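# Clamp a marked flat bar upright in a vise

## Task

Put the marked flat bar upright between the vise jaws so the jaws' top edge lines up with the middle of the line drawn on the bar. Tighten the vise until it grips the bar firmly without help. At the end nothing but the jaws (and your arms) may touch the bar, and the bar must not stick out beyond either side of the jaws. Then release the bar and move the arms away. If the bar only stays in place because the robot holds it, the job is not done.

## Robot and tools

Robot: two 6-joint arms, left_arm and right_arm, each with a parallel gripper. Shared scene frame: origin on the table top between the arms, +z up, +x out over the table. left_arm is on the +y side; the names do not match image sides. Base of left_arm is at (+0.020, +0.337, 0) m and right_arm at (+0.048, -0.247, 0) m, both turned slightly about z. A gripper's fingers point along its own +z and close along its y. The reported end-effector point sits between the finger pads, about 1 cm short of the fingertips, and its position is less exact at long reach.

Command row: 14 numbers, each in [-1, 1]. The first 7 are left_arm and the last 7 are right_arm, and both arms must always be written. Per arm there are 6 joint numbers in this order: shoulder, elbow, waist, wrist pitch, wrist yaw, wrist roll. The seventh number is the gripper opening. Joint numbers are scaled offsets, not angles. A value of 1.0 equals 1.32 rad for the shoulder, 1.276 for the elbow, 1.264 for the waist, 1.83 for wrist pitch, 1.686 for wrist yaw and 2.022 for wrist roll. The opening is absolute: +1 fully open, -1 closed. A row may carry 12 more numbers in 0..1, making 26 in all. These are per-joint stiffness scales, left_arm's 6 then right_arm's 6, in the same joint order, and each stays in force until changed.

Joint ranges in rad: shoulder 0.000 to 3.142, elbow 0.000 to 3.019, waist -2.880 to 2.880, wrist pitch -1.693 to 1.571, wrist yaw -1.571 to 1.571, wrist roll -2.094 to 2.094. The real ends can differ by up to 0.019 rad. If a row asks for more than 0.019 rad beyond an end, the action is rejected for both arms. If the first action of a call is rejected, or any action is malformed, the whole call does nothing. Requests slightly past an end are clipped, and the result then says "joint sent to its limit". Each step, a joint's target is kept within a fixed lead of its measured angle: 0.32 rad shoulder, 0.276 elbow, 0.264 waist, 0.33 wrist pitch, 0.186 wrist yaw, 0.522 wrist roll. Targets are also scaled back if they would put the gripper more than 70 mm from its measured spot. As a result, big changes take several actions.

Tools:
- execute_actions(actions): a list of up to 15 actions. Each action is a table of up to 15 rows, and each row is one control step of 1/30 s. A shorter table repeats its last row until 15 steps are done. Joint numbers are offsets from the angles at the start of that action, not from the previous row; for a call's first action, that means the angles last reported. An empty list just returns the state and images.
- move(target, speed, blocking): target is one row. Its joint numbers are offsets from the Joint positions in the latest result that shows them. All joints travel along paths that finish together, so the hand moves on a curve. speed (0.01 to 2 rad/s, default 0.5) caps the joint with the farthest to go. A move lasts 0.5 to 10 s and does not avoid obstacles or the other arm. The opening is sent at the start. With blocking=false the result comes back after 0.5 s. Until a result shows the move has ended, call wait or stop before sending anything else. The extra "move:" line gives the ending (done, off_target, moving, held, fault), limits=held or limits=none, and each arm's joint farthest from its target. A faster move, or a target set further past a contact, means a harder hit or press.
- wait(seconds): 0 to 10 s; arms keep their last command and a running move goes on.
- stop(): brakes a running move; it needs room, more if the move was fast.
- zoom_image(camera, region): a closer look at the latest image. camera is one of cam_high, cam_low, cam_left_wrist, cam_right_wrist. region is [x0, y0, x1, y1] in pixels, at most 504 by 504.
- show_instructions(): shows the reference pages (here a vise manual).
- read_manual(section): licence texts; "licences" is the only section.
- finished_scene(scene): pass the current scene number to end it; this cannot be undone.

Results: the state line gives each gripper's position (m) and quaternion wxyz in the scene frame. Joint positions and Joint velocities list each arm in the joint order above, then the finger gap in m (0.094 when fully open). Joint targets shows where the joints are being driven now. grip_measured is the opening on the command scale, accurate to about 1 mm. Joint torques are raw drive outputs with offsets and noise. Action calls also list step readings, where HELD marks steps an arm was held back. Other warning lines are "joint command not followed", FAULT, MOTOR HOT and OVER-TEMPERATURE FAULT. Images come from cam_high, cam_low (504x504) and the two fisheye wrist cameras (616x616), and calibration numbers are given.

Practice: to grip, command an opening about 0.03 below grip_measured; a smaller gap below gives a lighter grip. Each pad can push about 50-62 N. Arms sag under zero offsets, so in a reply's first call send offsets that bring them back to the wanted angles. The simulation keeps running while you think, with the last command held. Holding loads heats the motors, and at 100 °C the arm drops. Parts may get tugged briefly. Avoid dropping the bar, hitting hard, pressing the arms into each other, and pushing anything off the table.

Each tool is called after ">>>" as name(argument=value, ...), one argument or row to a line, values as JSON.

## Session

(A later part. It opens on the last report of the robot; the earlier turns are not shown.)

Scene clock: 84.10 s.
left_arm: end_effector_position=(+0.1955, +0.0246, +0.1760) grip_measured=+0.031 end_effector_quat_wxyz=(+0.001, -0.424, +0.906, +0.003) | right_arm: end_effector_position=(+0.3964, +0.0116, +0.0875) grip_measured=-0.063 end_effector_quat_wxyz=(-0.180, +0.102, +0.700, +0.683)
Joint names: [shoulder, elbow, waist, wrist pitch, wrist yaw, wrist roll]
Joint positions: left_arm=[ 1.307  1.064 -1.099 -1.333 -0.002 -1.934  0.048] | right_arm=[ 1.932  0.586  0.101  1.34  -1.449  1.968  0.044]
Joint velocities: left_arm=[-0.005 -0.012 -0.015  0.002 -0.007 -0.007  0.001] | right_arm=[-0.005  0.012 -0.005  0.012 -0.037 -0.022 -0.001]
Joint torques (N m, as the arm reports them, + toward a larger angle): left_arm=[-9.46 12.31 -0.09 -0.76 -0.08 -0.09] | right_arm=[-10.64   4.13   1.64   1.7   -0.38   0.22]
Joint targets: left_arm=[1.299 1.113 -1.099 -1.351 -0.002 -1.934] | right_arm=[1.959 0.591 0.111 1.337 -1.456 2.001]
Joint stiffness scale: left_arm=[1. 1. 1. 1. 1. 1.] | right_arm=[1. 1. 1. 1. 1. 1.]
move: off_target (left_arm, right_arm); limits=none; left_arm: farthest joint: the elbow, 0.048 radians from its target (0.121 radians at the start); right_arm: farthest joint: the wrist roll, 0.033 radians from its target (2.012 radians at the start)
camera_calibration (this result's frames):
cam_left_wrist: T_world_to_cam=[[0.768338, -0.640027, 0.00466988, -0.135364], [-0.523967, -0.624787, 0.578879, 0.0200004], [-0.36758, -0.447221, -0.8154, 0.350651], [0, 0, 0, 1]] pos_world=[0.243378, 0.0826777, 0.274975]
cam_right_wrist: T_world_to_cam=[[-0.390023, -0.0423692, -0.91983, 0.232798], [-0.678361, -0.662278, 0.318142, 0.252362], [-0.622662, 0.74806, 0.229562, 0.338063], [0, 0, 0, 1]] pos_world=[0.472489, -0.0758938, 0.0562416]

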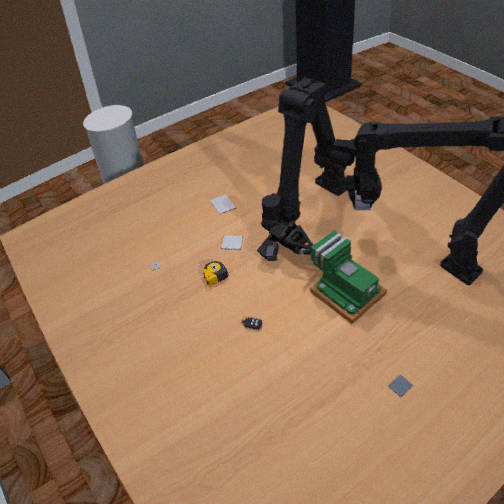

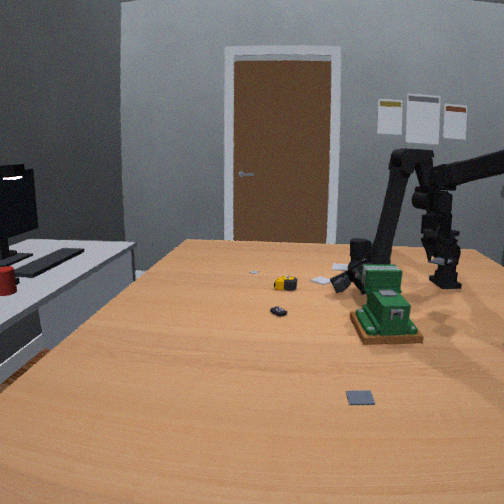

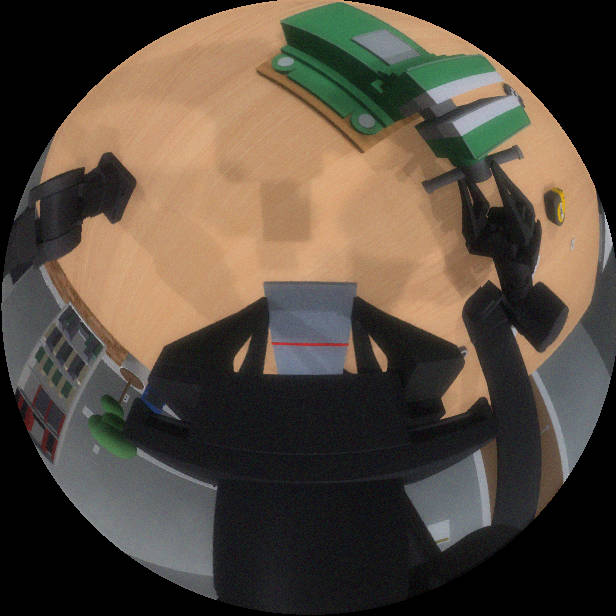

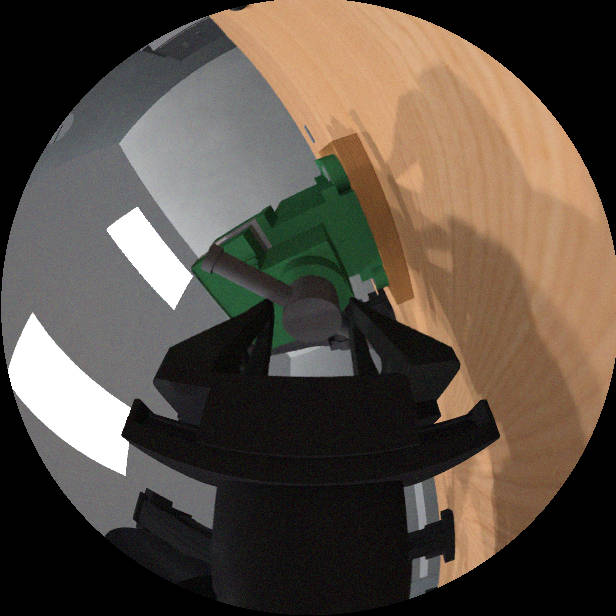

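>>> execute_actions(
  actions=[
    [[0.0,0.04,0.0135,0.0176,0.0145,0.0206,0.0,0.02,0.004,0.008,-0.002,-0.003,-0.08,-0.064],[0.0,0.04,0.027,0.035,0.029,0.041,0.0,0.02,0.004,0.008,-0.002,-0.003,-0.08,-0.064],[0.0,0.04,0.0405,0.053,0.0435,0.062,0.0,0.014,-0.002,-0.002,0.002,-0.003,-0.08,-0.064],[0.0,0.04,0.054,0.070,0.058,0.082,0.0,0.008,-0.008,-0.012,0.005,-0.003,-0.08,-0.064],[0.0,0.04,0.0675,0.088,0.0725,0.103,0.0,0.002,-0.014,-0.022,0.009,-0.003,-0.08,-0.064],[0.0,0.04,0.081,0.106,0.087,0.124,0.0,-0.004,-0.020,-0.032,0.013,-0.003,-0.08,-0.064],[0.0,0.04,0.0945,0.123,0.1015,0.144,0.0,-0.010,-0.026,-0.042,0.016,-0.003,-0.08,-0.064],[0.0,0.04,0.108,0.141,0.116,0.165,0.0,-0.016,-0.032,-0.052,0.020,-0.003,-0.08,-0.064],[0.0,0.04,0.1215,0.158,0.1305,0.185,0.0,-0.022,-0.038,-0.062,0.024,-0.003,-0.08,-0.064],[0.0,0.04,0.135,0.176,0.145,0.206,0.0,-0.0273,-0.043,-0.072,0.0273,-0.003,-0.08,-0.064],[0.0,0.04,0.1485,0.194,0.1595,0.227,0.0,-0.0273,-0.043,-0.072,0.0273,-0.003,-0.08,-0.064],[0.0,0.04,0.162,0.211,0.174,0.247,0.0,-0.0273,-0.043,-0.072,0.0273,-0.003,-0.08,-0.064],[0.0,0.04,0.1755,0.229,0.1885,0.268,0.0,-0.0273,-0.043,-0.072,0.0273,-0.003,-0.08,-0.064],[0.0,0.04,0.189,0.246,0.203,0.288,0.0,-0.0273,-0.043,-0.072,0.0273,-0.003,-0.08,-0.064],[0.0,0.04,0.203,0.264,0.217,0.309,0.0,-0.0273,-0.043,-0.072,0.0273,-0.003,-0.08,-0.064]],
    [[0.0,0.04,0.051,0.069,0.048,0.086,0.0,-0.012,0.0,-0.003,0.006,0.0,-0.8,-0.064],[0.0,0.04,0.062,0.083,0.060,0.102,0.0,-0.012,0.0,-0.003,0.006,0.0,-0.8,-0.064],[0.0,0.04,0.073,0.097,0.072,0.118,0.0,-0.012,0.0,-0.003,0.006,0.0,-0.8,-0.064],[0.0,0.04,0.084,0.111,0.084,0.134,0.0,-0.012,0.0,-0.003,0.006,0.0,-0.8,-0.064],[0.0,0.04,0.0945,0.1245,0.0965,0.1495,0.0,-0.012,0.0,-0.003,0.006,0.0,-0.8,-0.064],[0.0,0.04,0.105,0.138,0.109,0.165,0.0,-0.012,0.0,-0.003,0.006,0.0,-0.8,-0.064],[0.0,0.04,0.116,0.152,0.121,0.181,0.0,-0.012,0.0,-0.003,0.006,0.0,-0.8,-0.064],[0.0,0.04,0.127,0.166,0.133,0.197,0.0,-0.012,0.0,-0.003,0.006,0.0,-0.8,-0.064],[0.0,0.04,0.138,0.180,0.145,0.213,0.0,-0.012,0.0,-0.003,0.006,0.0,-0.8,-0.064],[0.0,0.04,0.149,0.194,0.157,0.229,0.0,-0.012,0.0,-0.003,0.006,0.0,-0.8,-0.064],[0.0,0.04,0.160,0.208,0.169,0.245,0.0,-0.012,0.0,-0.003,0.006,0.0,-0.8,-0.064],[0.0,0.04,0.171,0.222,0.181,0.261,0.0,-0.012,0.0,-0.003,0.006,0.0,-0.8,-0.064],[0.0,0.04,0.182,0.236,0.193,0.277,0.0,-0.012,0.0,-0.003,0.006,0.0,-0.8,-0.064],[0.0,0.04,0.193,0.250,0.205,0.293,0.0,-0.012,0.0,-0.003,0.006,0.0,-0.8,-0.064],[0.0,0.04,0.203,0.264,0.217,0.309,0.0,-0.012,0.0,-0.003,0.006,0.0,-0.8,-0.064]],
    [[0.0,0.04,0.051,0.069,0.048,0.086,0.0,-0.012,0.0,-0.003,0.006,0.0,-0.8,-0.064],[0.0,0.04,0.062,0.083,0.060,0.102,0.0,-0.012,0.0,-0.003,0.006,0.0,-0.8,-0.064],[0.0,0.04,0.073,0.097,0.072,0.118,0.0,-0.012,0.0,-0.003,0.006,0.0,-0.8,-0.064],[0.0,0.04,0.084,0.111,0.084,0.134,0.0,-0.012,0.0,-0.003,0.006,0.0,-0.8,-0.064],[0.0,0.04,0.0945,0.1245,0.0965,0.1495,0.0,-0.012,0.0,-0.003,0.006,0.0,-0.8,-0.064],[0.0,0.04,0.105,0.138,0.109,0.165,0.0,-0.012,0.0,-0.003,0.006,0.0,-0.8,-0.064],[0.0,0.04,0.116,0.152,0.121,0.181,0.0,-0.012,0.0,-0.003,0.006,0.0,-0.8,-0.064],[0.0,0.04,0.127,0.166,0.133,0.197,0.0,-0.012,0.0,-0.003,0.006,0.0,-0.8,-0.064],[0.0,0.04,0.138,0.180,0.145,0.213,0.0,-0.012,0.0,-0.003,0.006,0.0,-0.8,-0.064],[0.0,0.04,0.149,0.194,0.157,0.229,0.0,-0.012,0.0,-0.003,0.006,0.0,-0.8,-0.064],[0.0,0.04,0.160,0.208,0.169,0.245,0.0,-0.012,0.0,-0.003,0.006,0.0,-0.8,-0.064],[0.0,0.04,0.171,0.222,0.181,0.261,0.0,-0.012,0.0,-0.003,0.006,0.0,-0.8,-0.064],[0.0,0.04,0.182,0.236,0.193,0.277,0.0,-0.012,0.0,-0.003,0.006,0.0,-0.8,-0.064],[0.0,0.04,0.193,0.250,0.205,0.293,0.0,-0.012,0.0,-0.003,0.006,0.0,-0.8,-0.064],[0.0,0.04,0.203,0.264,0.217,0.309,0.0,-0.012,0.0,-0.003,0.006,0.0,-0.8,-0.064]],
    [[0.0,0.04,0.049,0.066,0.046,0.082,0.0,-0.012,0.0,-0.003,0.006,0.0,-0.29,-0.064],[0.0,0.04,0.057,0.077,0.056,0.093,0.0,-0.012,0.0,-0.003,0.006,0.0,-0.29,-0.064],[0.0,0.04,0.066,0.088,0.065,0.105,0.0,-0.012,0.0,-0.003,0.006,0.0,-0.29,-0.064],[0.0,0.04,0.075,0.099,0.075,0.117,0.0,-0.012,0.0,-0.003,0.006,0.0,-0.29,-0.064],[0.0,0.04,0.0835,0.110,0.085,0.1285,0.0,-0.012,0.0,-0.003,0.006,0.0,-0.29,-0.064],[0.0,0.04,0.092,0.121,0.095,0.140,0.0,-0.012,0.0,-0.003,0.006,0.0,-0.29,-0.064],[0.0,0.04,0.101,0.132,0.105,0.152,0.0,-0.012,0.0,-0.003,0.006,0.0,-0.29,-0.064],[0.0,0.04,0.110,0.143,0.114,0.164,0.0,-0.012,0.0,-0.003,0.006,0.0,-0.29,-0.064],[0.0,0.04,0.118,0.154,0.124,0.175,0.0,-0.012,0.0,-0.003,0.006,0.0,-0.29,-0.064],[0.0,0.04,0.127,0.165,0.134,0.187,0.0,-0.012,0.0,-0.003,0.006,0.0,-0.29,-0.064],[0.0,0.04,0.136,0.176,0.144,0.199,0.0,-0.012,0.0,-0.003,0.006,0.0,-0.29,-0.064],[0.0,0.04,0.144,0.187,0.154,0.210,0.0,-0.012,0.0,-0.003,0.006,0.0,-0.29,-0.064],[0.0,0.04,0.153,0.198,0.163,0.222,0.0,-0.012,0.0,-0.003,0.006,0.0,-0.29,-0.064],[0.0,0.04,0.162,0.209,0.173,0.234,0.0,-0.012,0.0,-0.003,0.006,0.0,-0.29,-0.064],[0.0,0.04,0.170,0.220,0.183,0.245,0.0,-0.012,0.0,-0.003,0.006,0.0,-0.29,-0.064]],
  ],
)

Scene clock: 104.77 s.
left_arm: end_effector_position=(+0.4489, +0.0702, +0.4171) grip_measured=+0.030 end_effector_quat_wxyz=(+0.463, +0.449, +0.551, -0.530) | right_arm: end_effector_position=(+0.4003, -0.0244, +0.0861) grip_measured=-0.063 end_effector_quat_wxyz=(+0.449, -0.462, +0.536, +0.546)
Joint names: [shoulder, elbow, waist, wrist pitch, wrist yaw, wrist roll]
Joint positions: left_arm=[ 1.307  1.065 -0.261  0.2    1.318 -0.128  0.048] | right_arm=[ 1.921  0.536  0.008  1.374 -1.452  0.159  0.044]
Joint velocities: left_arm=[-0.024 -0.012  0.288  0.569  0.418  0.652  0.   ] | right_arm=[-0.005 -0.002 -0.015 -0.017 -0.037 -0.007 -0.   ]
Joint torques (N m, as the arm reports them, + toward a larger angle): left_arm=[-10.1   13.31   0.53   1.73   0.09   0.03] | right_arm=[-12.21   3.18   0.63   1.79  -0.12   0.11]
Joint targets: left_arm=[1.307 1.116 -0.228 0.270 1.335 -0.022] | right_arm=[1.921 0.536 0.008 1.374 -1.452 0.174]
Joint stiffness scale: left_arm=[1. 1. 1. 1. 1. 1.] | right_arm=[1. 1. 1. 1. 1. 1.]
Step readings (joint positions; steps 1 to 15: 1st action; 16 to 30: 2nd action; 31 to 45: 3rd action; 46 to 60: 4th action):
0: left_arm=[1.307 1.064 -1.099 -1.333 -0.002 -1.934] | right_arm=[1.932 0.586 0.101 1.340 -1.449 1.968]
1: left_arm=[1.307 1.064 -1.099 -1.332 0.006 -1.929] | right_arm=[1.932 0.586 0.101 1.340 -1.450 1.946]
2: left_arm=[1.307 1.064 -1.097 -1.323 0.026 -1.917] | right_arm=[1.932 0.586 0.101 1.340 -1.452 1.921]
4: left_arm=[1.307 1.064 -1.084 -1.281 0.073 -1.876] | right_arm=[1.932 0.586 0.101 1.340 -1.452 1.885]
8: left_arm=[1.307 1.064 -1.020 -1.159 0.170 -1.753] | right_arm=[1.932 0.570 0.078 1.351 -1.452 1.847]
15: left_arm=[1.307 1.064 -0.882 -0.937 0.338 -1.485] | right_arm=[1.922 0.536 0.008 1.373 -1.452 1.827]
16: left_arm=[1.307 1.064 -0.864 -0.904 0.377 -1.451] | right_arm=[1.921 0.536 0.008 1.374 -1.452 1.750]
17: left_arm=[1.307 1.064 -0.847 -0.872 0.411 -1.419] | right_arm=[1.921 0.536 0.008 1.374 -1.452 1.652]
19: left_arm=[1.307 1.064 -0.814 -0.812 0.457 -1.355] | right_arm=[1.921 0.536 0.008 1.374 -1.452 1.457]
23: left_arm=[1.307 1.064 -0.756 -0.710 0.540 -1.227] | right_arm=[1.921 0.536 0.008 1.374 -1.452 1.068]
30: left_arm=[1.307 1.064 -0.663 -0.534 0.682 -1.001] | right_arm=[1.921 0.536 0.008 1.374 -1.452 0.458]
31: left_arm=[1.307 1.064 -0.648 -0.505 0.720 -0.969] | right_arm=[1.921 0.536 0.008 1.374 -1.452 0.369]
32: left_arm=[1.307 1.064 -0.632 -0.474 0.754 -0.936] | right_arm=[1.921 0.536 0.008 1.374 -1.452 0.272]
34: left_arm=[1.307 1.065 -0.600 -0.414 0.802 -0.871] | right_arm=[1.921 0.536 0.008 1.374 -1.452 0.153] HELD right_arm
38: left_arm=[1.307 1.065 -0.537 -0.311 0.884 -0.743] | right_arm=[1.921 0.536 0.008 1.374 -1.452 0.156] HELD right_arm
45: left_arm=[1.307 1.065 -0.443 -0.133 1.026 -0.517] | right_arm=[1.921 0.536 0.008 1.374 -1.452 0.158] HELD right_arm
46: left_arm=[1.307 1.065 -0.428 -0.104 1.063 -0.486] | right_arm=[1.921 0.536 0.008 1.374 -1.452 0.158] HELD right_arm
47: left_arm=[1.307 1.065 -0.414 -0.076 1.095 -0.457] | right_arm=[1.921 0.536 0.008 1.374 -1.452 0.158] HELD right_arm
49: left_arm=[1.307 1.065 -0.384 -0.025 1.134 -0.401] | right_arm=[1.921 0.536 0.008 1.374 -1.452 0.159] HELD right_arm
53: left_arm=[1.307 1.065 -0.332 0.059 1.201 -0.297] | right_arm=[1.921 0.536 0.008 1.374 -1.452 0.159] HELD right_arm
60: Joint positions above HELD right_arm
HELD right_arm: steps 34 to 60.
joint command not followed: on one or more control steps a check withheld the commanded joint targets of the right arm, and it was not sent them on those steps. On the call's last step the targets were still withheld.
cause: the commanded joint targets would bring two parts of the arm too close to each other (its wrist (the part past the wrist pitch) and its wrist camera, with the wrist yaw and the wrist roll between them); next, command targets that bring no two parts of the arm closer together.
camera_calibration (this result's frames):
cam_left_wrist: T_world_to_cam=[[-0.985477, -0.0261598, 0.167781, 0.374211], [-0.151096, 0.585983, -0.796112, 0.362852], [-0.0774906, -0.809901, -0.581425, 0.458418], [0, 0, 0, 1]] pos_world=[0.459125, 0.168438, 0.492621]
cam_right_wrist: T_world_to_cam=[[0.985148, 0.0252331, -0.169845, -0.381917], [-0.123077, -0.585968, -0.800933, 0.107579], [-0.119734, 0.809941, -0.57416, 0.23714], [0, 0, 0, 1]] pos_world=[0.417879, -0.119395, 0.157453]

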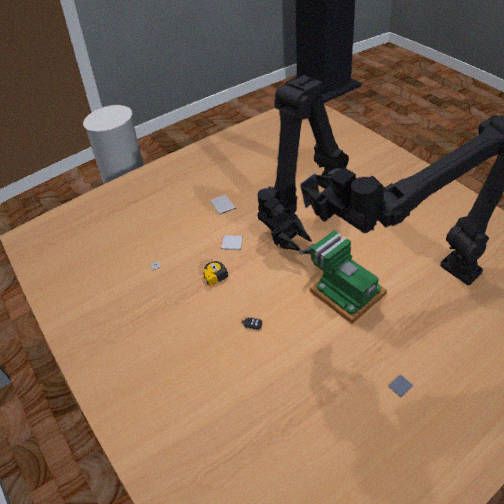

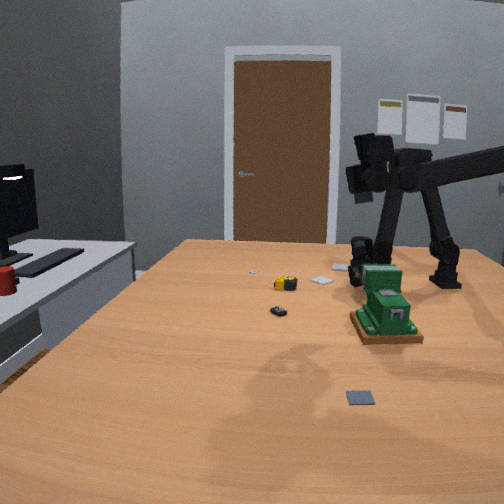

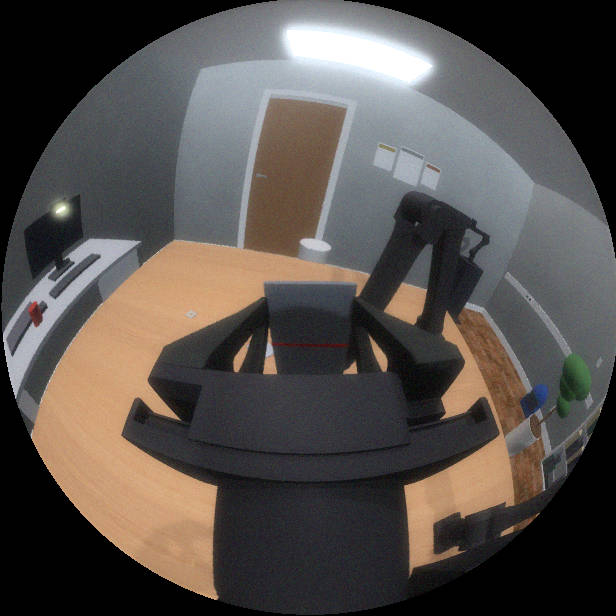

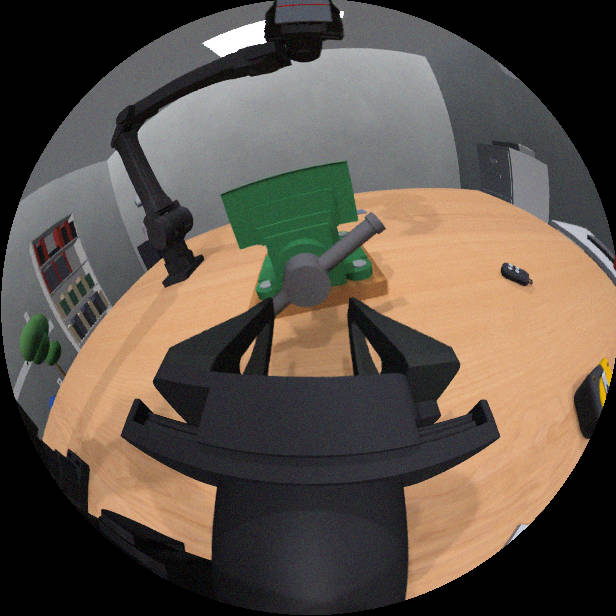

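>>> move(
  target=[0.046,-0.358,0.0,0.310,-0.039,0.063,0.0,-0.029,-0.056,0.023,0.0415,0.090,0.0,-0.064],
  speed=0.5,
)

Scene clock: 114.70 s.
left_arm: end_effector_position=(+0.3905, +0.0922, +0.2463) grip_measured=+0.030 end_effector_quat_wxyz=(+0.516, +0.464, +0.538, -0.479) | right_arm: end_effector_position=(+0.3988, -0.0225, +0.0872) grip_measured=-0.063 end_effector_quat_wxyz=(+0.487, -0.429, +0.562, +0.513)
Joint names: [shoulder, elbow, waist, wrist pitch, wrist yaw, wrist roll]
Joint positions: left_arm=[ 1.362  0.596 -0.247  0.737  1.254 -0.008  0.048] | right_arm=[ 1.906  0.473  0.026  1.433 -1.303  0.159  0.044]
Joint velocities: left_arm=[-0.005  0.002 -0.005 -0.017 -0.022 -0.066 -0.   ] | right_arm=[-0.005 -0.007 -0.015 -0.007 -0.007 -0.007  0.   ]
Joint torques (N m, as the arm reports them, + toward a larger angle): left_arm=[-8.33  8.57 -1.12  2.14 -0.03 -0.03] | right_arm=[-13.48   2.06   1.67   2.63  -0.01  -0.06]
Joint targets: left_arm=[1.368 0.608 -0.261 0.768 1.252 -0.001] | right_arm=[1.883 0.465 0.037 1.450 -1.301 0.159]
Joint stiffness scale: left_arm=[1. 1. 1. 1. 1. 1.] | right_arm=[1. 1. 1. 1. 1. 1.]
move: off_target (left_arm, right_arm); limits=none; left_arm: farthest joint: the wrist pitch, 0.030 radians from its target (0.527 radians at the start); right_arm: farthest joint: the shoulder, 0.023 radians from its target (0.039 radians at the start)
camera_calibration (this result's frames):
cam_left_wrist: T_world_to_cam=[[-0.994133, -0.102107, 0.0356955, 0.388808], [-0.088918, 0.583533, -0.807206, 0.1839], [0.0615916, -0.805644, -0.589189, 0.319569], [0, 0, 0, 1]] pos_world=[0.383196, 0.189847, 0.322853]
cam_right_wrist: T_world_to_cam=[[0.981958, -0.103493, -0.158263, -0.383006], [-0.188994, -0.564778, -0.80331, 0.13635], [-0.00624644, 0.818728, -0.574148, 0.191002], [0, 0, 0, 1]] pos_world=[0.403059, -0.11901, 0.158579]

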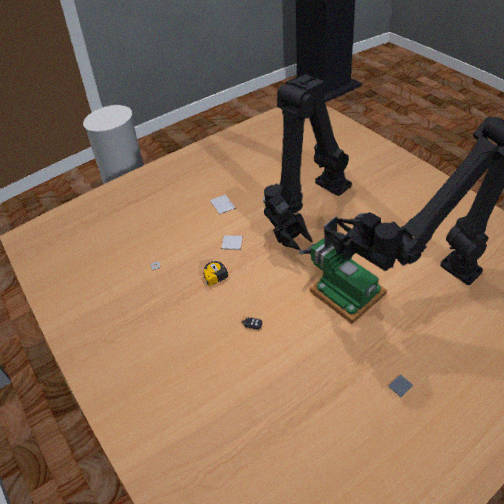

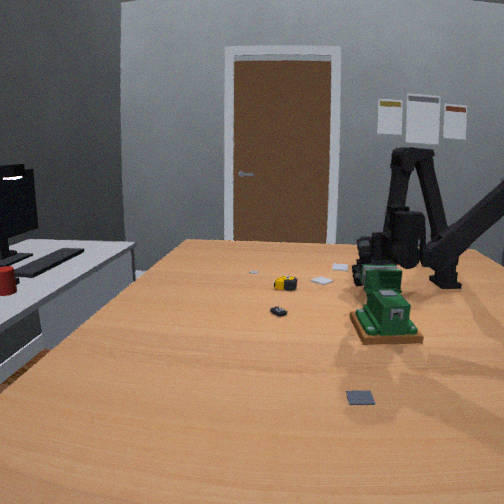

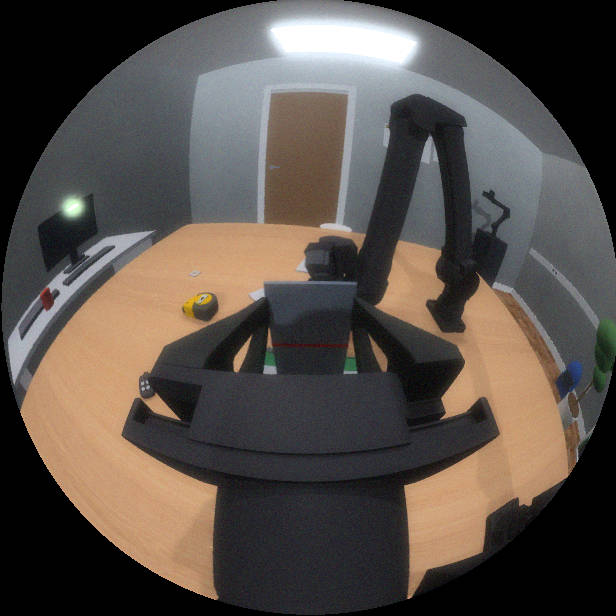

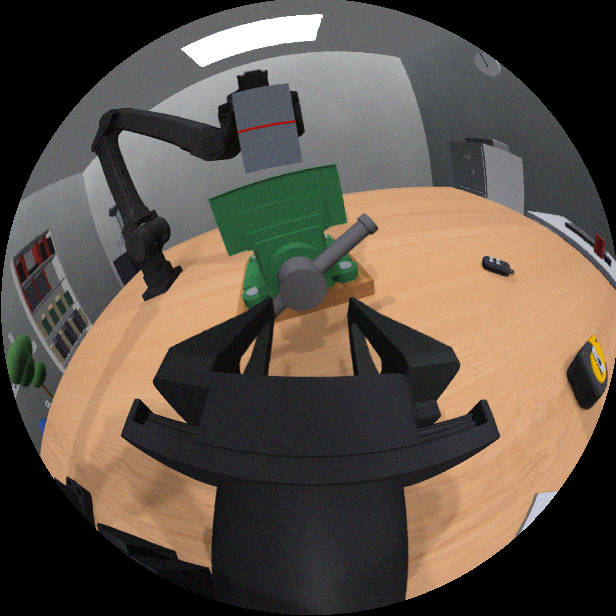

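>>> execute_actions(
  actions=[
    [[0.004,0.01,-0.018,0.032,0.0,0.004,0.0,-0.012,0.0,0.006,0.006,0.0,-0.6,-0.064]],
    [[0.004,0.01,-0.004,0.01,0.0,0.0,0.0,-0.012,0.0,0.006,0.006,0.0,-0.31,-0.064]],
  ],
)

Scene clock: 116.60 s.
left_arm: end_effector_position=(+0.3882, +0.0886, +0.2499) grip_measured=+0.030 end_effector_quat_wxyz=(+0.523, +0.472, +0.527, -0.476) | right_arm: end_effector_position=(+0.3989, -0.0226, +0.0872) grip_measured=-0.063 end_effector_quat_wxyz=(+0.630, -0.591, +0.388, +0.322)
Joint names: [shoulder, elbow, waist, wrist pitch, wrist yaw, wrist roll]
Joint positions: left_arm=[ 1.362  0.596 -0.256  0.765  1.254 -0.007  0.048] | right_arm=[ 1.906  0.473  0.026  1.433 -1.303 -0.517  0.044]
Joint velocities: left_arm=[-0.015  0.002 -0.005 -0.017 -0.066 -0.051  0.   ] | right_arm=[-0.005 -0.022 -0.015  0.017 -0.007 -0.081 -0.   ]
Joint torques (N m, as the arm reports them, + toward a larger angle): left_arm=[-8.19  8.54 -0.48  1.79  0.09 -0.07] | right_arm=[-11.43   2.74   0.63   1.83  -0.11   0.18]
Joint targets: left_arm=[1.368 0.609 -0.261 0.783 1.254 -0.007] | right_arm=[1.906 0.473 0.026 1.433 -1.303 -0.502]
Joint stiffness scale: left_arm=[1. 1. 1. 1. 1. 1.] | right_arm=[1. 1. 1. 1. 1. 1.]
Step readings (joint positions; steps 1 to 15: 1st action; 16 to 30: 2nd action):
0: left_arm=[1.362 0.596 -0.247 0.737 1.254 -0.008] | right_arm=[1.906 0.473 0.026 1.433 -1.303 0.159]
1: left_arm=[1.362 0.596 -0.248 0.742 1.254 -0.008] | right_arm=[1.906 0.473 0.026 1.433 -1.303 0.083]
2: left_arm=[1.362 0.596 -0.249 0.749 1.254 -0.008] | right_arm=[1.906 0.473 0.026 1.433 -1.303 -0.016]
4: left_arm=[1.362 0.596 -0.252 0.761 1.254 -0.007] | right_arm=[1.906 0.473 0.026 1.433 -1.303 -0.210]
8: left_arm=[1.362 0.596 -0.256 0.765 1.254 -0.007] | right_arm=[1.906 0.473 0.026 1.433 -1.303 -0.523] HELD right_arm
15: left_arm=[1.362 0.596 -0.256 0.765 1.254 -0.007] | right_arm=[1.906 0.473 0.026 1.433 -1.303 -0.518] HELD right_arm
16: left_arm=[1.362 0.596 -0.256 0.765 1.254 -0.007] | right_arm=[1.906 0.473 0.026 1.433 -1.303 -0.518] HELD right_arm
17: left_arm=[1.362 0.596 -0.256 0.765 1.254 -0.007] | right_arm=[1.906 0.473 0.026 1.433 -1.303 -0.518] HELD right_arm
19: left_arm=[1.362 0.596 -0.256 0.765 1.254 -0.007] | right_arm=[1.906 0.473 0.026 1.433 -1.303 -0.518] HELD right_arm
23: left_arm=[1.362 0.596 -0.256 0.765 1.254 -0.007] | right_arm=[1.906 0.473 0.026 1.433 -1.303 -0.518] HELD right_arm
30: Joint positions above HELD right_arm
HELD right_arm: steps 8 to 30.
joint command not followed: on one or more control steps a check withheld the commanded joint targets of the right arm, and it was not sent them on those steps. On the call's last step the targets were still withheld.
cause: the commanded joint targets would bring two parts of the arm too close to each other (its wrist (the part past the wrist pitch) and its wrist camera, with the wrist yaw and the wrist roll between them); next, command targets that bring no two parts of the arm closer together.
camera_calibration (this result's frames):
cam_left_wrist: T_world_to_cam=[[-0.995678, -0.0924886, 0.00839586, 0.392614], [-0.060693, 0.579617, -0.812625, 0.17937], [0.0702922, -0.809623, -0.582726, 0.314311], [0, 0, 0, 1]] pos_world=[0.37971, 0.18682, 0.325621]
cam_right_wrist: T_world_to_cam=[[0.864491, -0.0911726, 0.494311, -0.39286], [0.33827, -0.621869, -0.706294, -0.0837212], [0.371791, 0.777796, -0.50676, 0.0334054], [0, 0, 0, 1]] pos_world=[0.355524, -0.113864, 0.151991]

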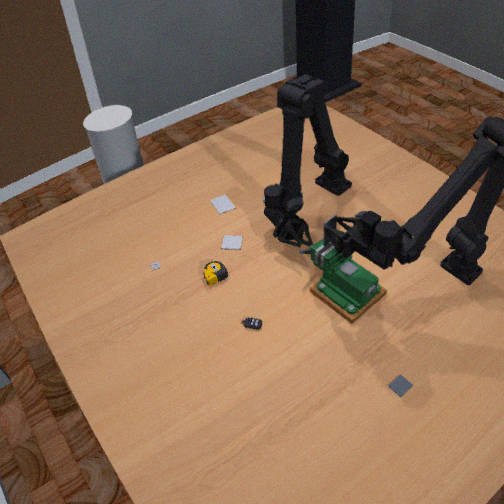

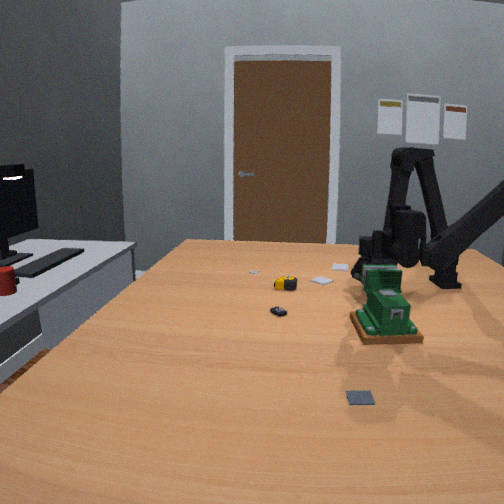

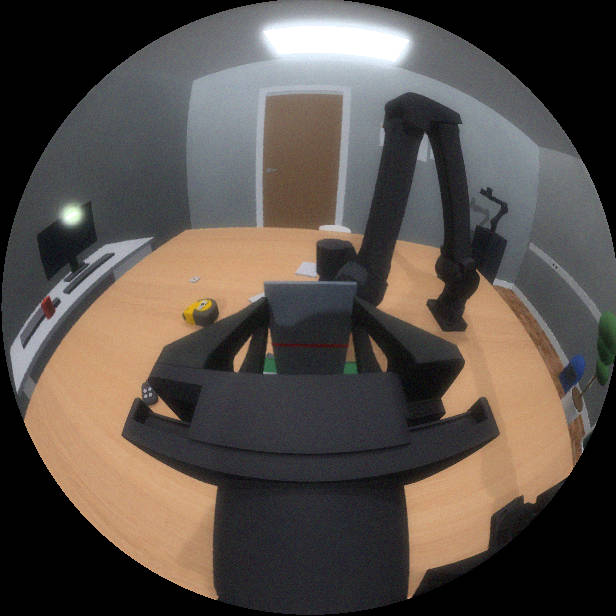

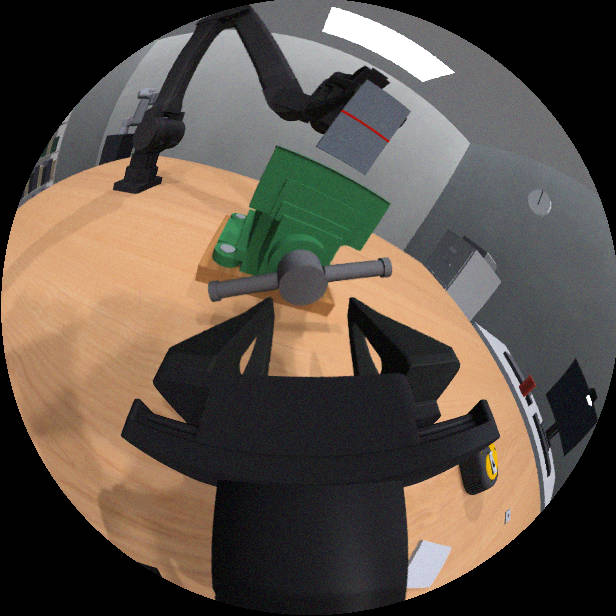

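>>> execute_actions(
  actions=[
    [[0.004,0.01,-0.004,0.01,0.0,0.0,0.0,-0.012,-0.006,0.006,0.008,0.008,0.0,-0.064],[0.004,0.01,-0.004,0.01,0.0,0.0,0.0,-0.014,-0.012,0.008,0.011,0.016,0.0,-0.064],[0.004,0.01,-0.004,0.01,0.0,0.0,0.0,-0.016,-0.018,0.010,0.015,0.024,0.0,-0.064],[0.004,0.01,-0.004,0.01,0.0,0.0,0.0,-0.018,-0.024,0.012,0.018,0.032,0.0,-0.064],[0.004,0.01,-0.004,0.01,0.0,0.0,0.0,-0.020,-0.030,0.014,0.022,0.040,0.0,-0.064],[0.004,0.01,-0.004,0.01,0.0,0.0,0.0,-0.022,-0.036,0.017,0.025,0.048,0.0,-0.064],[0.004,0.01,-0.004,0.01,0.0,0.0,0.0,-0.023,-0.041,0.019,0.028,0.055,0.0,-0.064],[0.004,0.01,-0.004,0.01,0.0,0.0,0.0,-0.024,-0.046,0.021,0.0315,0.062,0.0,-0.064]],
    [[0.004,0.01,-0.004,0.01,0.0,0.0,0.0,-0.012,0.0,0.004,0.006,0.0,-0.52,-0.064]],
  ],
)

Scene clock: 122.03 s.
left_arm: end_effector_position=(+0.3882, +0.0886, +0.2499) grip_measured=+0.030 end_effector_quat_wxyz=(+0.523, +0.472, +0.527, -0.476) | right_arm: end_effector_position=(+0.3925, -0.0223, +0.0865) grip_measured=-0.063 end_effector_quat_wxyz=(+0.706, -0.701, +0.097, -0.038)
Joint names: [shoulder, elbow, waist, wrist pitch, wrist yaw, wrist roll]
Joint positions: left_arm=[ 1.362  0.596 -0.256  0.765  1.254 -0.007  0.048] | right_arm=[ 1.897  0.419  0.044  1.475 -1.201 -1.49   0.044]
Joint velocities: left_arm=[-0.005 -0.002  0.005 -0.007 -0.037 -0.007  0.001] | right_arm=[-0.005 -0.012 -0.024 -0.002 -0.007 -0.447  0.001]
Joint torques (N m, as the arm reports them, + toward a larger angle): left_arm=[-8.08  8.59 -0.84  1.31  0.1  -0.08] | right_arm=[-12.19   2.3    1.14   2.37  -0.11  -0.09]
Joint targets: left_arm=[1.368 0.609 -0.261 0.783 1.254 -0.007] | right_arm=[1.881 0.419 0.049 1.486 -1.201 -1.569]
Joint stiffness scale: left_arm=[1. 1. 1. 1. 1. 1.] | right_arm=[1. 1. 1. 1. 1. 1.]
Step readings (joint positions; steps 1 to 15: 1st action; 16 to 30: 2nd action):
0: left_arm=[1.362 0.596 -0.256 0.765 1.254 -0.007] | right_arm=[1.906 0.473 0.026 1.433 -1.303 -0.517]
1: left_arm=[1.362 0.596 -0.256 0.765 1.254 -0.007] | right_arm=[1.906 0.473 0.026 1.433 -1.298 -0.517]
2: left_arm=[1.362 0.596 -0.256 0.765 1.254 -0.007] | right_arm=[1.906 0.472 0.026 1.434 -1.288 -0.517]
4: left_arm=[1.362 0.596 -0.256 0.765 1.254 -0.007] | right_arm=[1.906 0.465 0.027 1.441 -1.261 -0.517]
8: left_arm=[1.362 0.596 -0.256 0.765 1.254 -0.007] | right_arm=[1.902 0.434 0.035 1.463 -1.211 -0.517]
15: left_arm=[1.362 0.596 -0.256 0.765 1.254 -0.007] | right_arm=[1.897 0.419 0.044 1.475 -1.201 -0.517]
16: left_arm=[1.362 0.596 -0.256 0.765 1.254 -0.007] | right_arm=[1.897 0.419 0.044 1.475 -1.201 -0.594]
17: left_arm=[1.362 0.596 -0.256 0.765 1.254 -0.007] | right_arm=[1.897 0.419 0.044 1.475 -1.201 -0.692]
19: left_arm=[1.362 0.596 -0.256 0.765 1.254 -0.007] | right_arm=[1.897 0.419 0.044 1.475 -1.201 -0.886]
23: left_arm=[1.362 0.596 -0.256 0.765 1.254 -0.007] | right_arm=[1.897 0.419 0.044 1.475 -1.201 -1.249]
30: Joint positions above
camera_calibration (this result's frames):
cam_left_wrist: T_world_to_cam=[[-0.995678, -0.0924886, 0.00839586, 0.392614], [-0.060693, 0.579617, -0.812625, 0.17937], [0.0702922, -0.809623, -0.582726, 0.314311], [0, 0, 0, 1]] pos_world=[0.37971, 0.18682, 0.325621]
cam_right_wrist: T_world_to_cam=[[0.0832578, -0.0124157, 0.996451, -0.122], [0.684705, -0.725803, -0.0662535, -0.275534], [0.724049, 0.687791, -0.0519277, -0.14437], [0, 0, 0, 1]] pos_world=[0.303348, -0.102202, 0.0958148]

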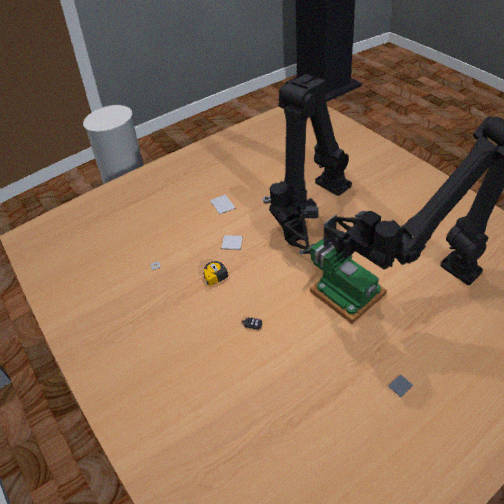

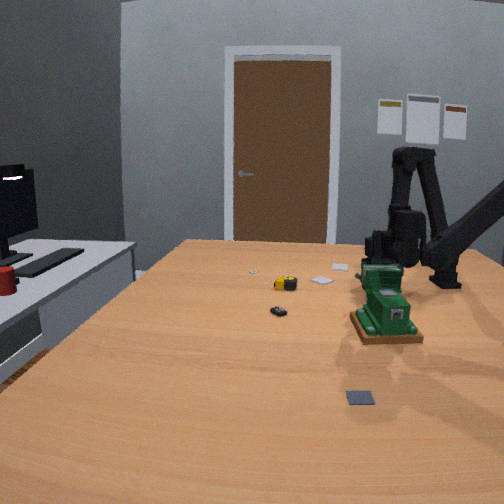

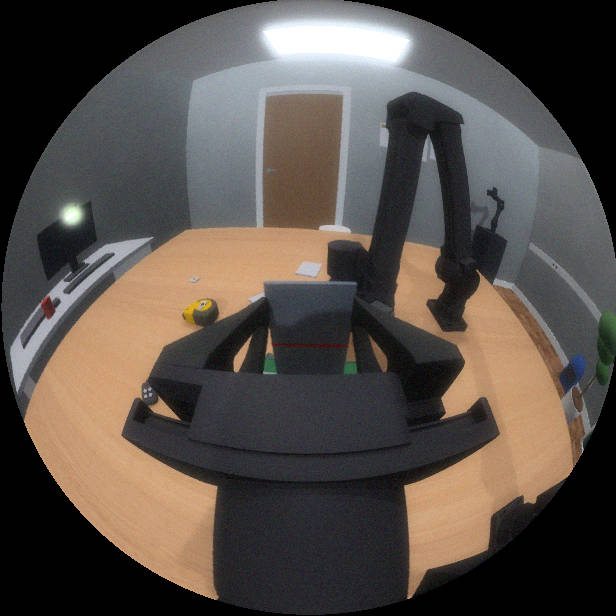

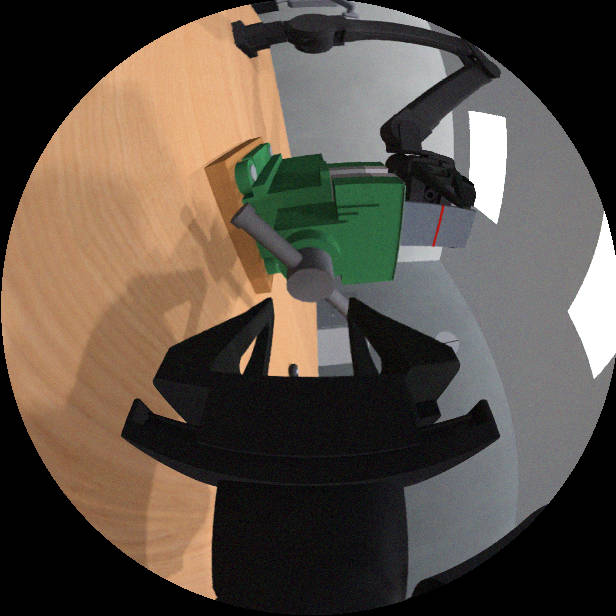

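>>> execute_actions(
  actions=[],
)

Scene clock: 126.27 s.
left_arm: end_effector_position=(+0.3882, +0.0886, +0.2499) grip_measured=+0.030 end_effector_quat_wxyz=(+0.523, +0.472, +0.527, -0.476) | right_arm: end_effector_position=(+0.3925, -0.0223, +0.0865) grip_measured=-0.063 end_effector_quat_wxyz=(+0.704, -0.704, +0.075, -0.060)
Joint names: [shoulder, elbow, waist, wrist pitch, wrist yaw, wrist roll]
Joint positions: left_arm=[ 1.362  0.596 -0.256  0.765  1.254 -0.007  0.048] | right_arm=[ 1.897  0.419  0.044  1.475 -1.201 -1.553  0.044]
Joint velocities: left_arm=[-0.015  0.002 -0.015  0.007  0.022 -0.022  0.001] | right_arm=[-0.005 -0.007 -0.005 -0.002 -0.037 -0.037 -0.001]
Joint torques (N m, as the arm reports them, + toward a larger angle): left_arm=[-8.01  8.43 -0.2   1.63  0.12 -0.04] | right_arm=[-12.12   2.3    1.14   2.36  -0.11  -0.1 ]
Joint targets: left_arm=[1.368 0.609 -0.261 0.783 1.254 -0.007] | right_arm=[1.881 0.419 0.049 1.486 -1.201 -1.569]
Joint stiffness scale: left_arm=[1. 1. 1. 1. 1. 1.] | right_arm=[1. 1. 1. 1. 1. 1.]
camera_calibration (this result's frames):
cam_left_wrist: T_world_to_cam=[[-0.995678, -0.0924886, 0.00839586, 0.392614], [-0.060693, 0.579617, -0.812625, 0.17937], [0.0702922, -0.809623, -0.582726, 0.314311], [0, 0, 0, 1]] pos_world=[0.37971, 0.18682, 0.325621]
cam_right_wrist: T_world_to_cam=[[0.0215663, -0.000427856, 0.999767, -0.097808], [0.687274, -0.726241, -0.0151362, -0.280975], [0.726078, 0.68744, -0.0153683, -0.148337], [0, 0, 0, 1]] pos_world=[0.30292, -0.102125, 0.0912526]

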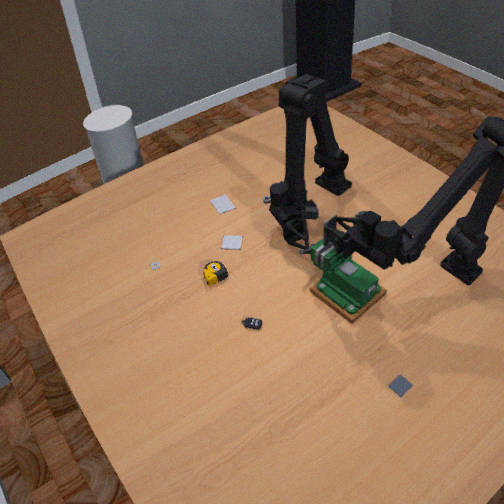

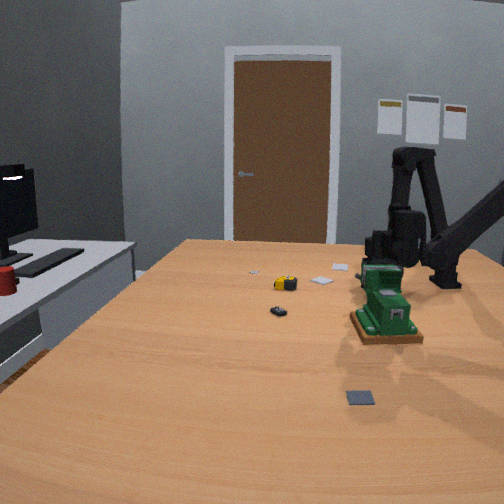

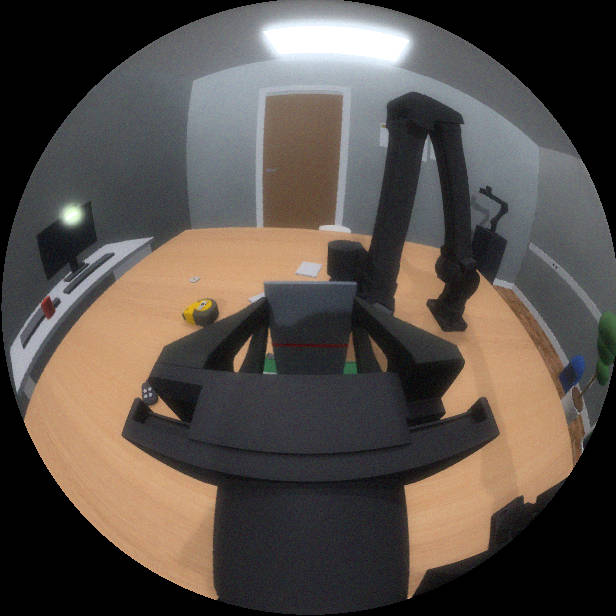

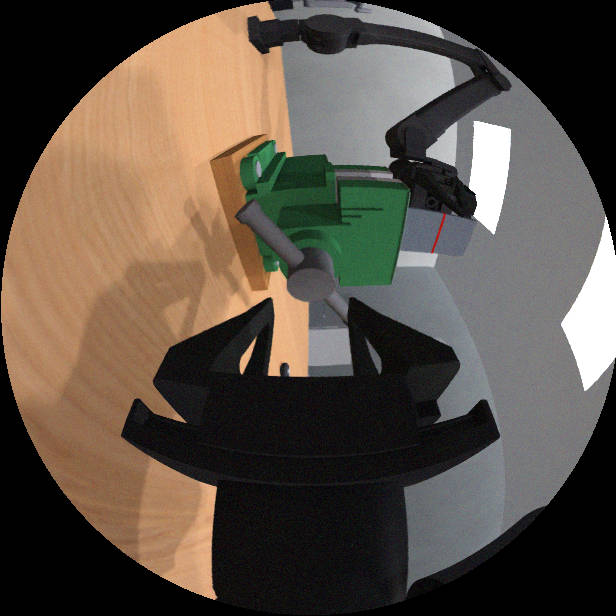

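>>> zoom_image(
  camera="cam_high",
  region=[270, 190, 400, 320],
)

>>> zoom_image(
  camera="cam_right_wrist",
  region=[320, 130, 500, 310],
)

>>> zoom_image(
  camera="cam_left_wrist",
  region=[240, 270, 390, 390],
)

Region (270, 190, 400, 320) of cam_high's 504x504 image, scaled by 3.877, with more detail than that image has.

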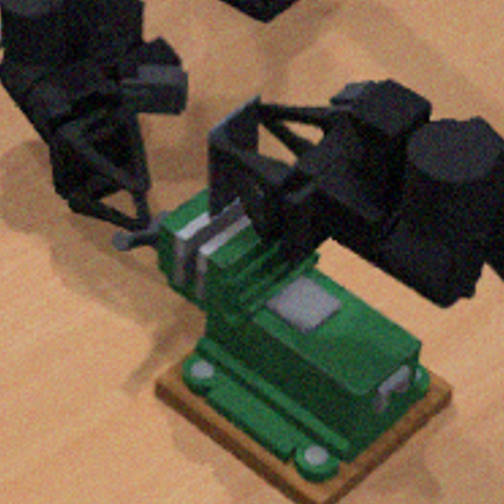

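Region (320, 130, 500, 310) of cam_right_wrist's 616x616 image, scaled by 2.800, with more detail than that image has.

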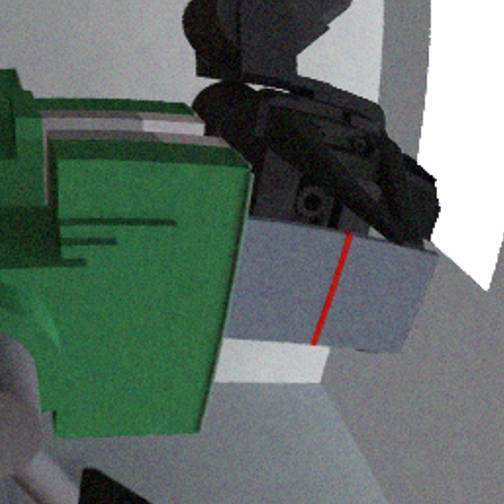

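Region (240, 270, 390, 390) of cam_left_wrist's 616x616 image, scaled by 3.360, with more detail than that image has; it fills the top 403 rows of this view, and the rest is white.

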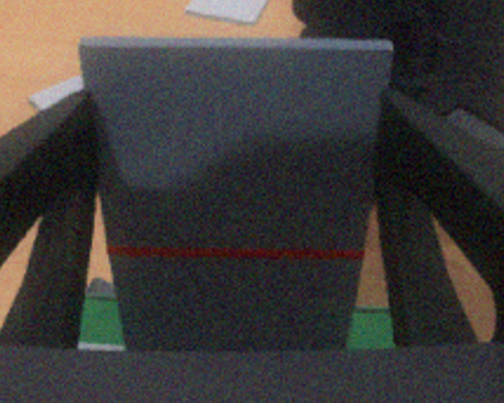

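>>> execute_actions(
  actions=[
    [[0.008,0.007,-0.004,0.014,0,0,0.0,-0.007,0.009,0.013,0.001,0,0,-0.064],[0.012,0.004,-0.004,0.018,0,0,0.0,-0.002,0.017,0.021,-0.004,0,0,-0.064],[0.016,0.001,-0.004,0.022,0,0,0.0,0.003,0.026,0.030,-0.009,0,0,-0.064],[0.020,-0.002,-0.004,0.026,0,0,0.0,0.008,0.035,0.039,-0.013,0,0,-0.064],[0.024,-0.005,-0.004,0.029,0,0,0.0,0.013,0.043,0.047,-0.018,0,0,-0.064],[0.027,-0.007,-0.004,0.032,0,0,0.0,0.018,0.052,0.056,-0.023,0,0,-0.064],[0.030,-0.009,-0.004,0.035,0,0,0.0,0.024,0.060,0.065,-0.028,0,0,-0.064],[0.032,-0.011,-0.004,0.037,0,0,0.0,0.029,0.069,0.073,-0.033,0,0,-0.064],[0.034,-0.013,-0.004,0.039,0,0,0.0,0.029,0.069,0.073,-0.033,0,0,-0.064],[0.036,-0.0145,-0.004,0.041,0,0,0.0,0.029,0.069,0.073,-0.033,0,0,-0.064],[0.038,-0.0157,-0.004,0.0426,0,0,0.0,0.029,0.069,0.073,-0.033,0,0,-0.064]],
    [[0.010,-0.006,-0.004,0.016,0,0,0.0,0.02,0.004,0.008,-0.002,0,0.2,-0.064],[0.013,-0.007,-0.004,0.019,0,0,0.0,0.02,0.004,0.008,-0.002,0,0.4,-0.064],[0.016,-0.008,-0.004,0.022,0,0,0.0,0.02,0.004,0.008,-0.002,0,0.8,-0.064],[0.019,-0.009,-0.004,0.025,0,0,0.0,0.02,0.004,0.008,-0.002,0,0.8,-0.064],[0.022,-0.010,-0.004,0.028,0,0,0.0,0.02,0.004,0.008,-0.002,0,0.8,-0.064],[0.025,-0.011,-0.004,0.031,0,0,0.0,0.02,0.004,0.008,-0.002,0,0.8,-0.064],[0.028,-0.012,-0.004,0.034,0,0,0.0,0.02,0.004,0.008,-0.002,0,0.8,-0.064],[0.031,-0.013,-0.004,0.037,0,0,0.0,0.02,0.004,0.008,-0.002,0,0.8,-0.064],[0.034,-0.014,-0.004,0.039,0,0,0.0,0.02,0.004,0.008,-0.002,0,0.8,-0.064],[0.036,-0.015,-0.004,0.041,0,0,0.0,0.02,0.004,0.008,-0.002,0,0.8,-0.064],[0.038,-0.0157,-0.004,0.0426,0,0,0.0,0.02,0.004,0.008,-0.002,0,0.8,-0.064]],
  ],
)

Scene clock: 136.43 s.
left_arm: end_effector_position=(+0.3825, +0.0899, +0.2078) grip_measured=+0.030 end_effector_quat_wxyz=(+0.507, +0.463, +0.542, -0.484) | right_arm: end_effector_position=(+0.3991, +0.0153, +0.0848) grip_measured=-0.063 end_effector_quat_wxyz=(+0.577, -0.530, +0.468, +0.409)
Joint names: [shoulder, elbow, waist, wrist pitch, wrist yaw, wrist roll]
Joint positions: left_arm=[ 1.449  0.545 -0.256  0.854  1.254 -0.007  0.048] | right_arm=[ 1.92   0.497  0.134  1.421 -1.197 -0.233  0.044]
Joint velocities: left_arm=[-0.024 -0.007  0.015  0.002 -0.022  0.037 -0.001] | right_arm=[ 0.015  0.002 -0.005  0.012 -0.037  1.736 -0.   ]
Joint torques (N m, as the arm reports them, + toward a larger angle): left_arm=[-8.32  6.87 -0.06  1.9   0.17 -0.12] | right_arm=[-10.45   3.46   2.3    1.9   -0.22   0.39]
Joint targets: left_arm=[1.457 0.549 -0.261 0.887 1.254 -0.007] | right_arm=[1.935 0.502 0.145 1.420 -1.201 0.065]
Joint stiffness scale: left_arm=[1. 1. 1. 1. 1. 1.] | right_arm=[1. 1. 1. 1. 1. 1.]
Step readings (joint positions; steps 1 to 15: 1st action; 16 to 30: 2nd action):
0: left_arm=[1.362 0.596 -0.256 0.765 1.254 -0.007] | right_arm=[1.897 0.419 0.044 1.475 -1.201 -1.553]
1: left_arm=[1.362 0.596 -0.256 0.765 1.254 -0.007] | right_arm=[1.897 0.419 0.045 1.475 -1.201 -1.553]
2: left_arm=[1.363 0.596 -0.256 0.765 1.254 -0.007] | right_arm=[1.897 0.419 0.046 1.475 -1.201 -1.553]
4: left_arm=[1.367 0.596 -0.256 0.772 1.254 -0.007] | right_arm=[1.897 0.425 0.058 1.470 -1.201 -1.553]
8: left_arm=[1.384 0.587 -0.256 0.794 1.254 -0.007] | right_arm=[1.898 0.465 0.104 1.441 -1.201 -1.553]
15: left_arm=[1.407 0.570 -0.256 0.809 1.254 -0.007] | right_arm=[1.908 0.497 0.135 1.423 -1.201 -1.553]
16: left_arm=[1.407 0.568 -0.256 0.809 1.254 -0.007] | right_arm=[1.908 0.497 0.135 1.423 -1.201 -1.494]
17: left_arm=[1.407 0.566 -0.256 0.810 1.254 -0.007] | right_arm=[1.908 0.497 0.135 1.423 -1.201 -1.401]
19: left_arm=[1.410 0.561 -0.256 0.817 1.254 -0.007] | right_arm=[1.909 0.497 0.135 1.422 -1.197 -1.209]
23: left_arm=[1.428 0.552 -0.256 0.836 1.254 -0.007] | right_arm=[1.914 0.497 0.134 1.421 -1.194 -0.840]
30: Joint positions above
camera_calibration (this result's frames):
cam_left_wrist: T_world_to_cam=[[-0.994147, -0.0928221, 0.0552732, 0.37714], [-0.0995345, 0.588078, -0.802656, 0.156154], [0.0419993, -0.80346, -0.593875, 0.303784], [0, 0, 0, 1]] pos_world=[0.377717, 0.187254, 0.284902]
cam_right_wrist: T_world_to_cam=[[0.968319, -0.100355, 0.228664, -0.407103], [0.124703, -0.599013, -0.790969, 0.0300624], [0.21635, 0.794426, -0.567522, 0.0695955], [0, 0, 0, 1]] pos_world=[0.3754, -0.0781354, 0.156365]

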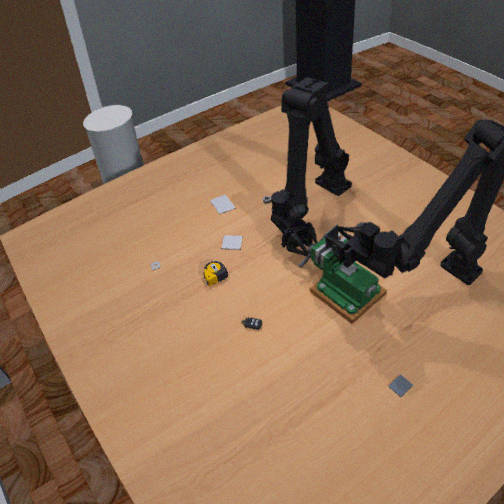

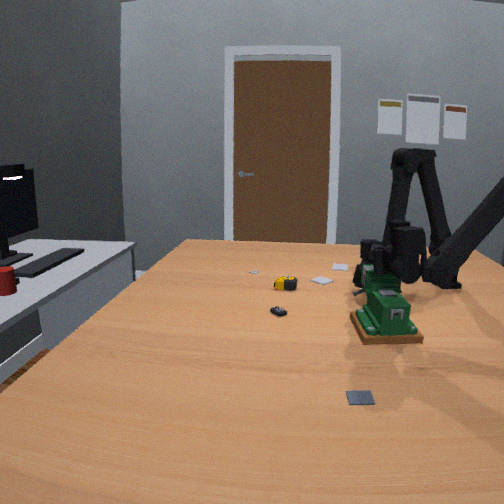

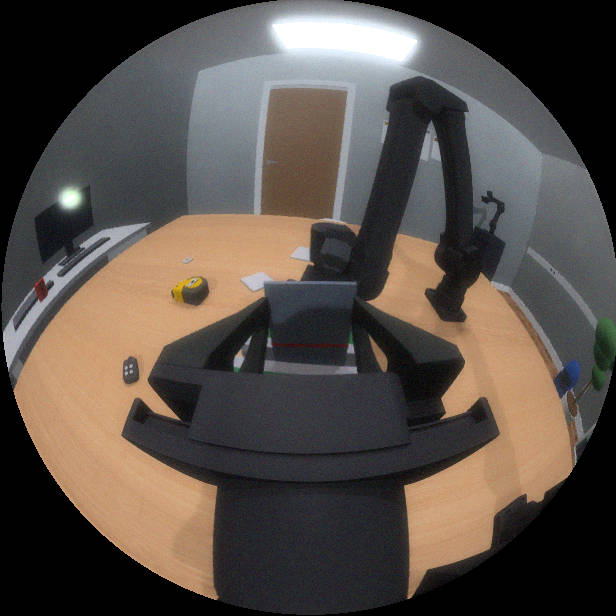

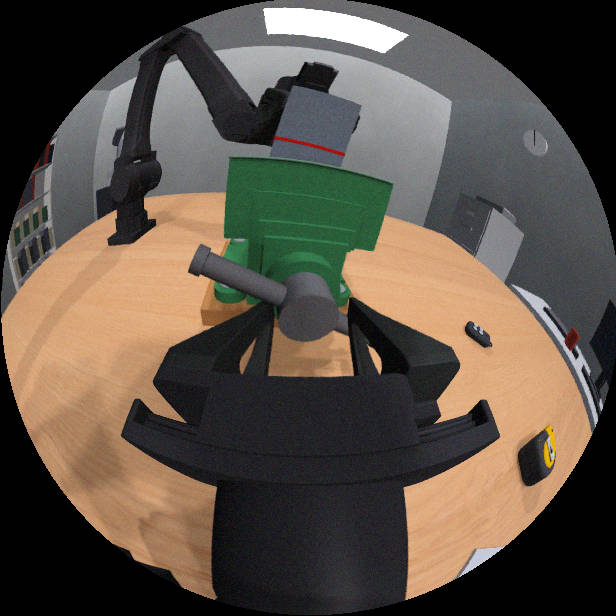

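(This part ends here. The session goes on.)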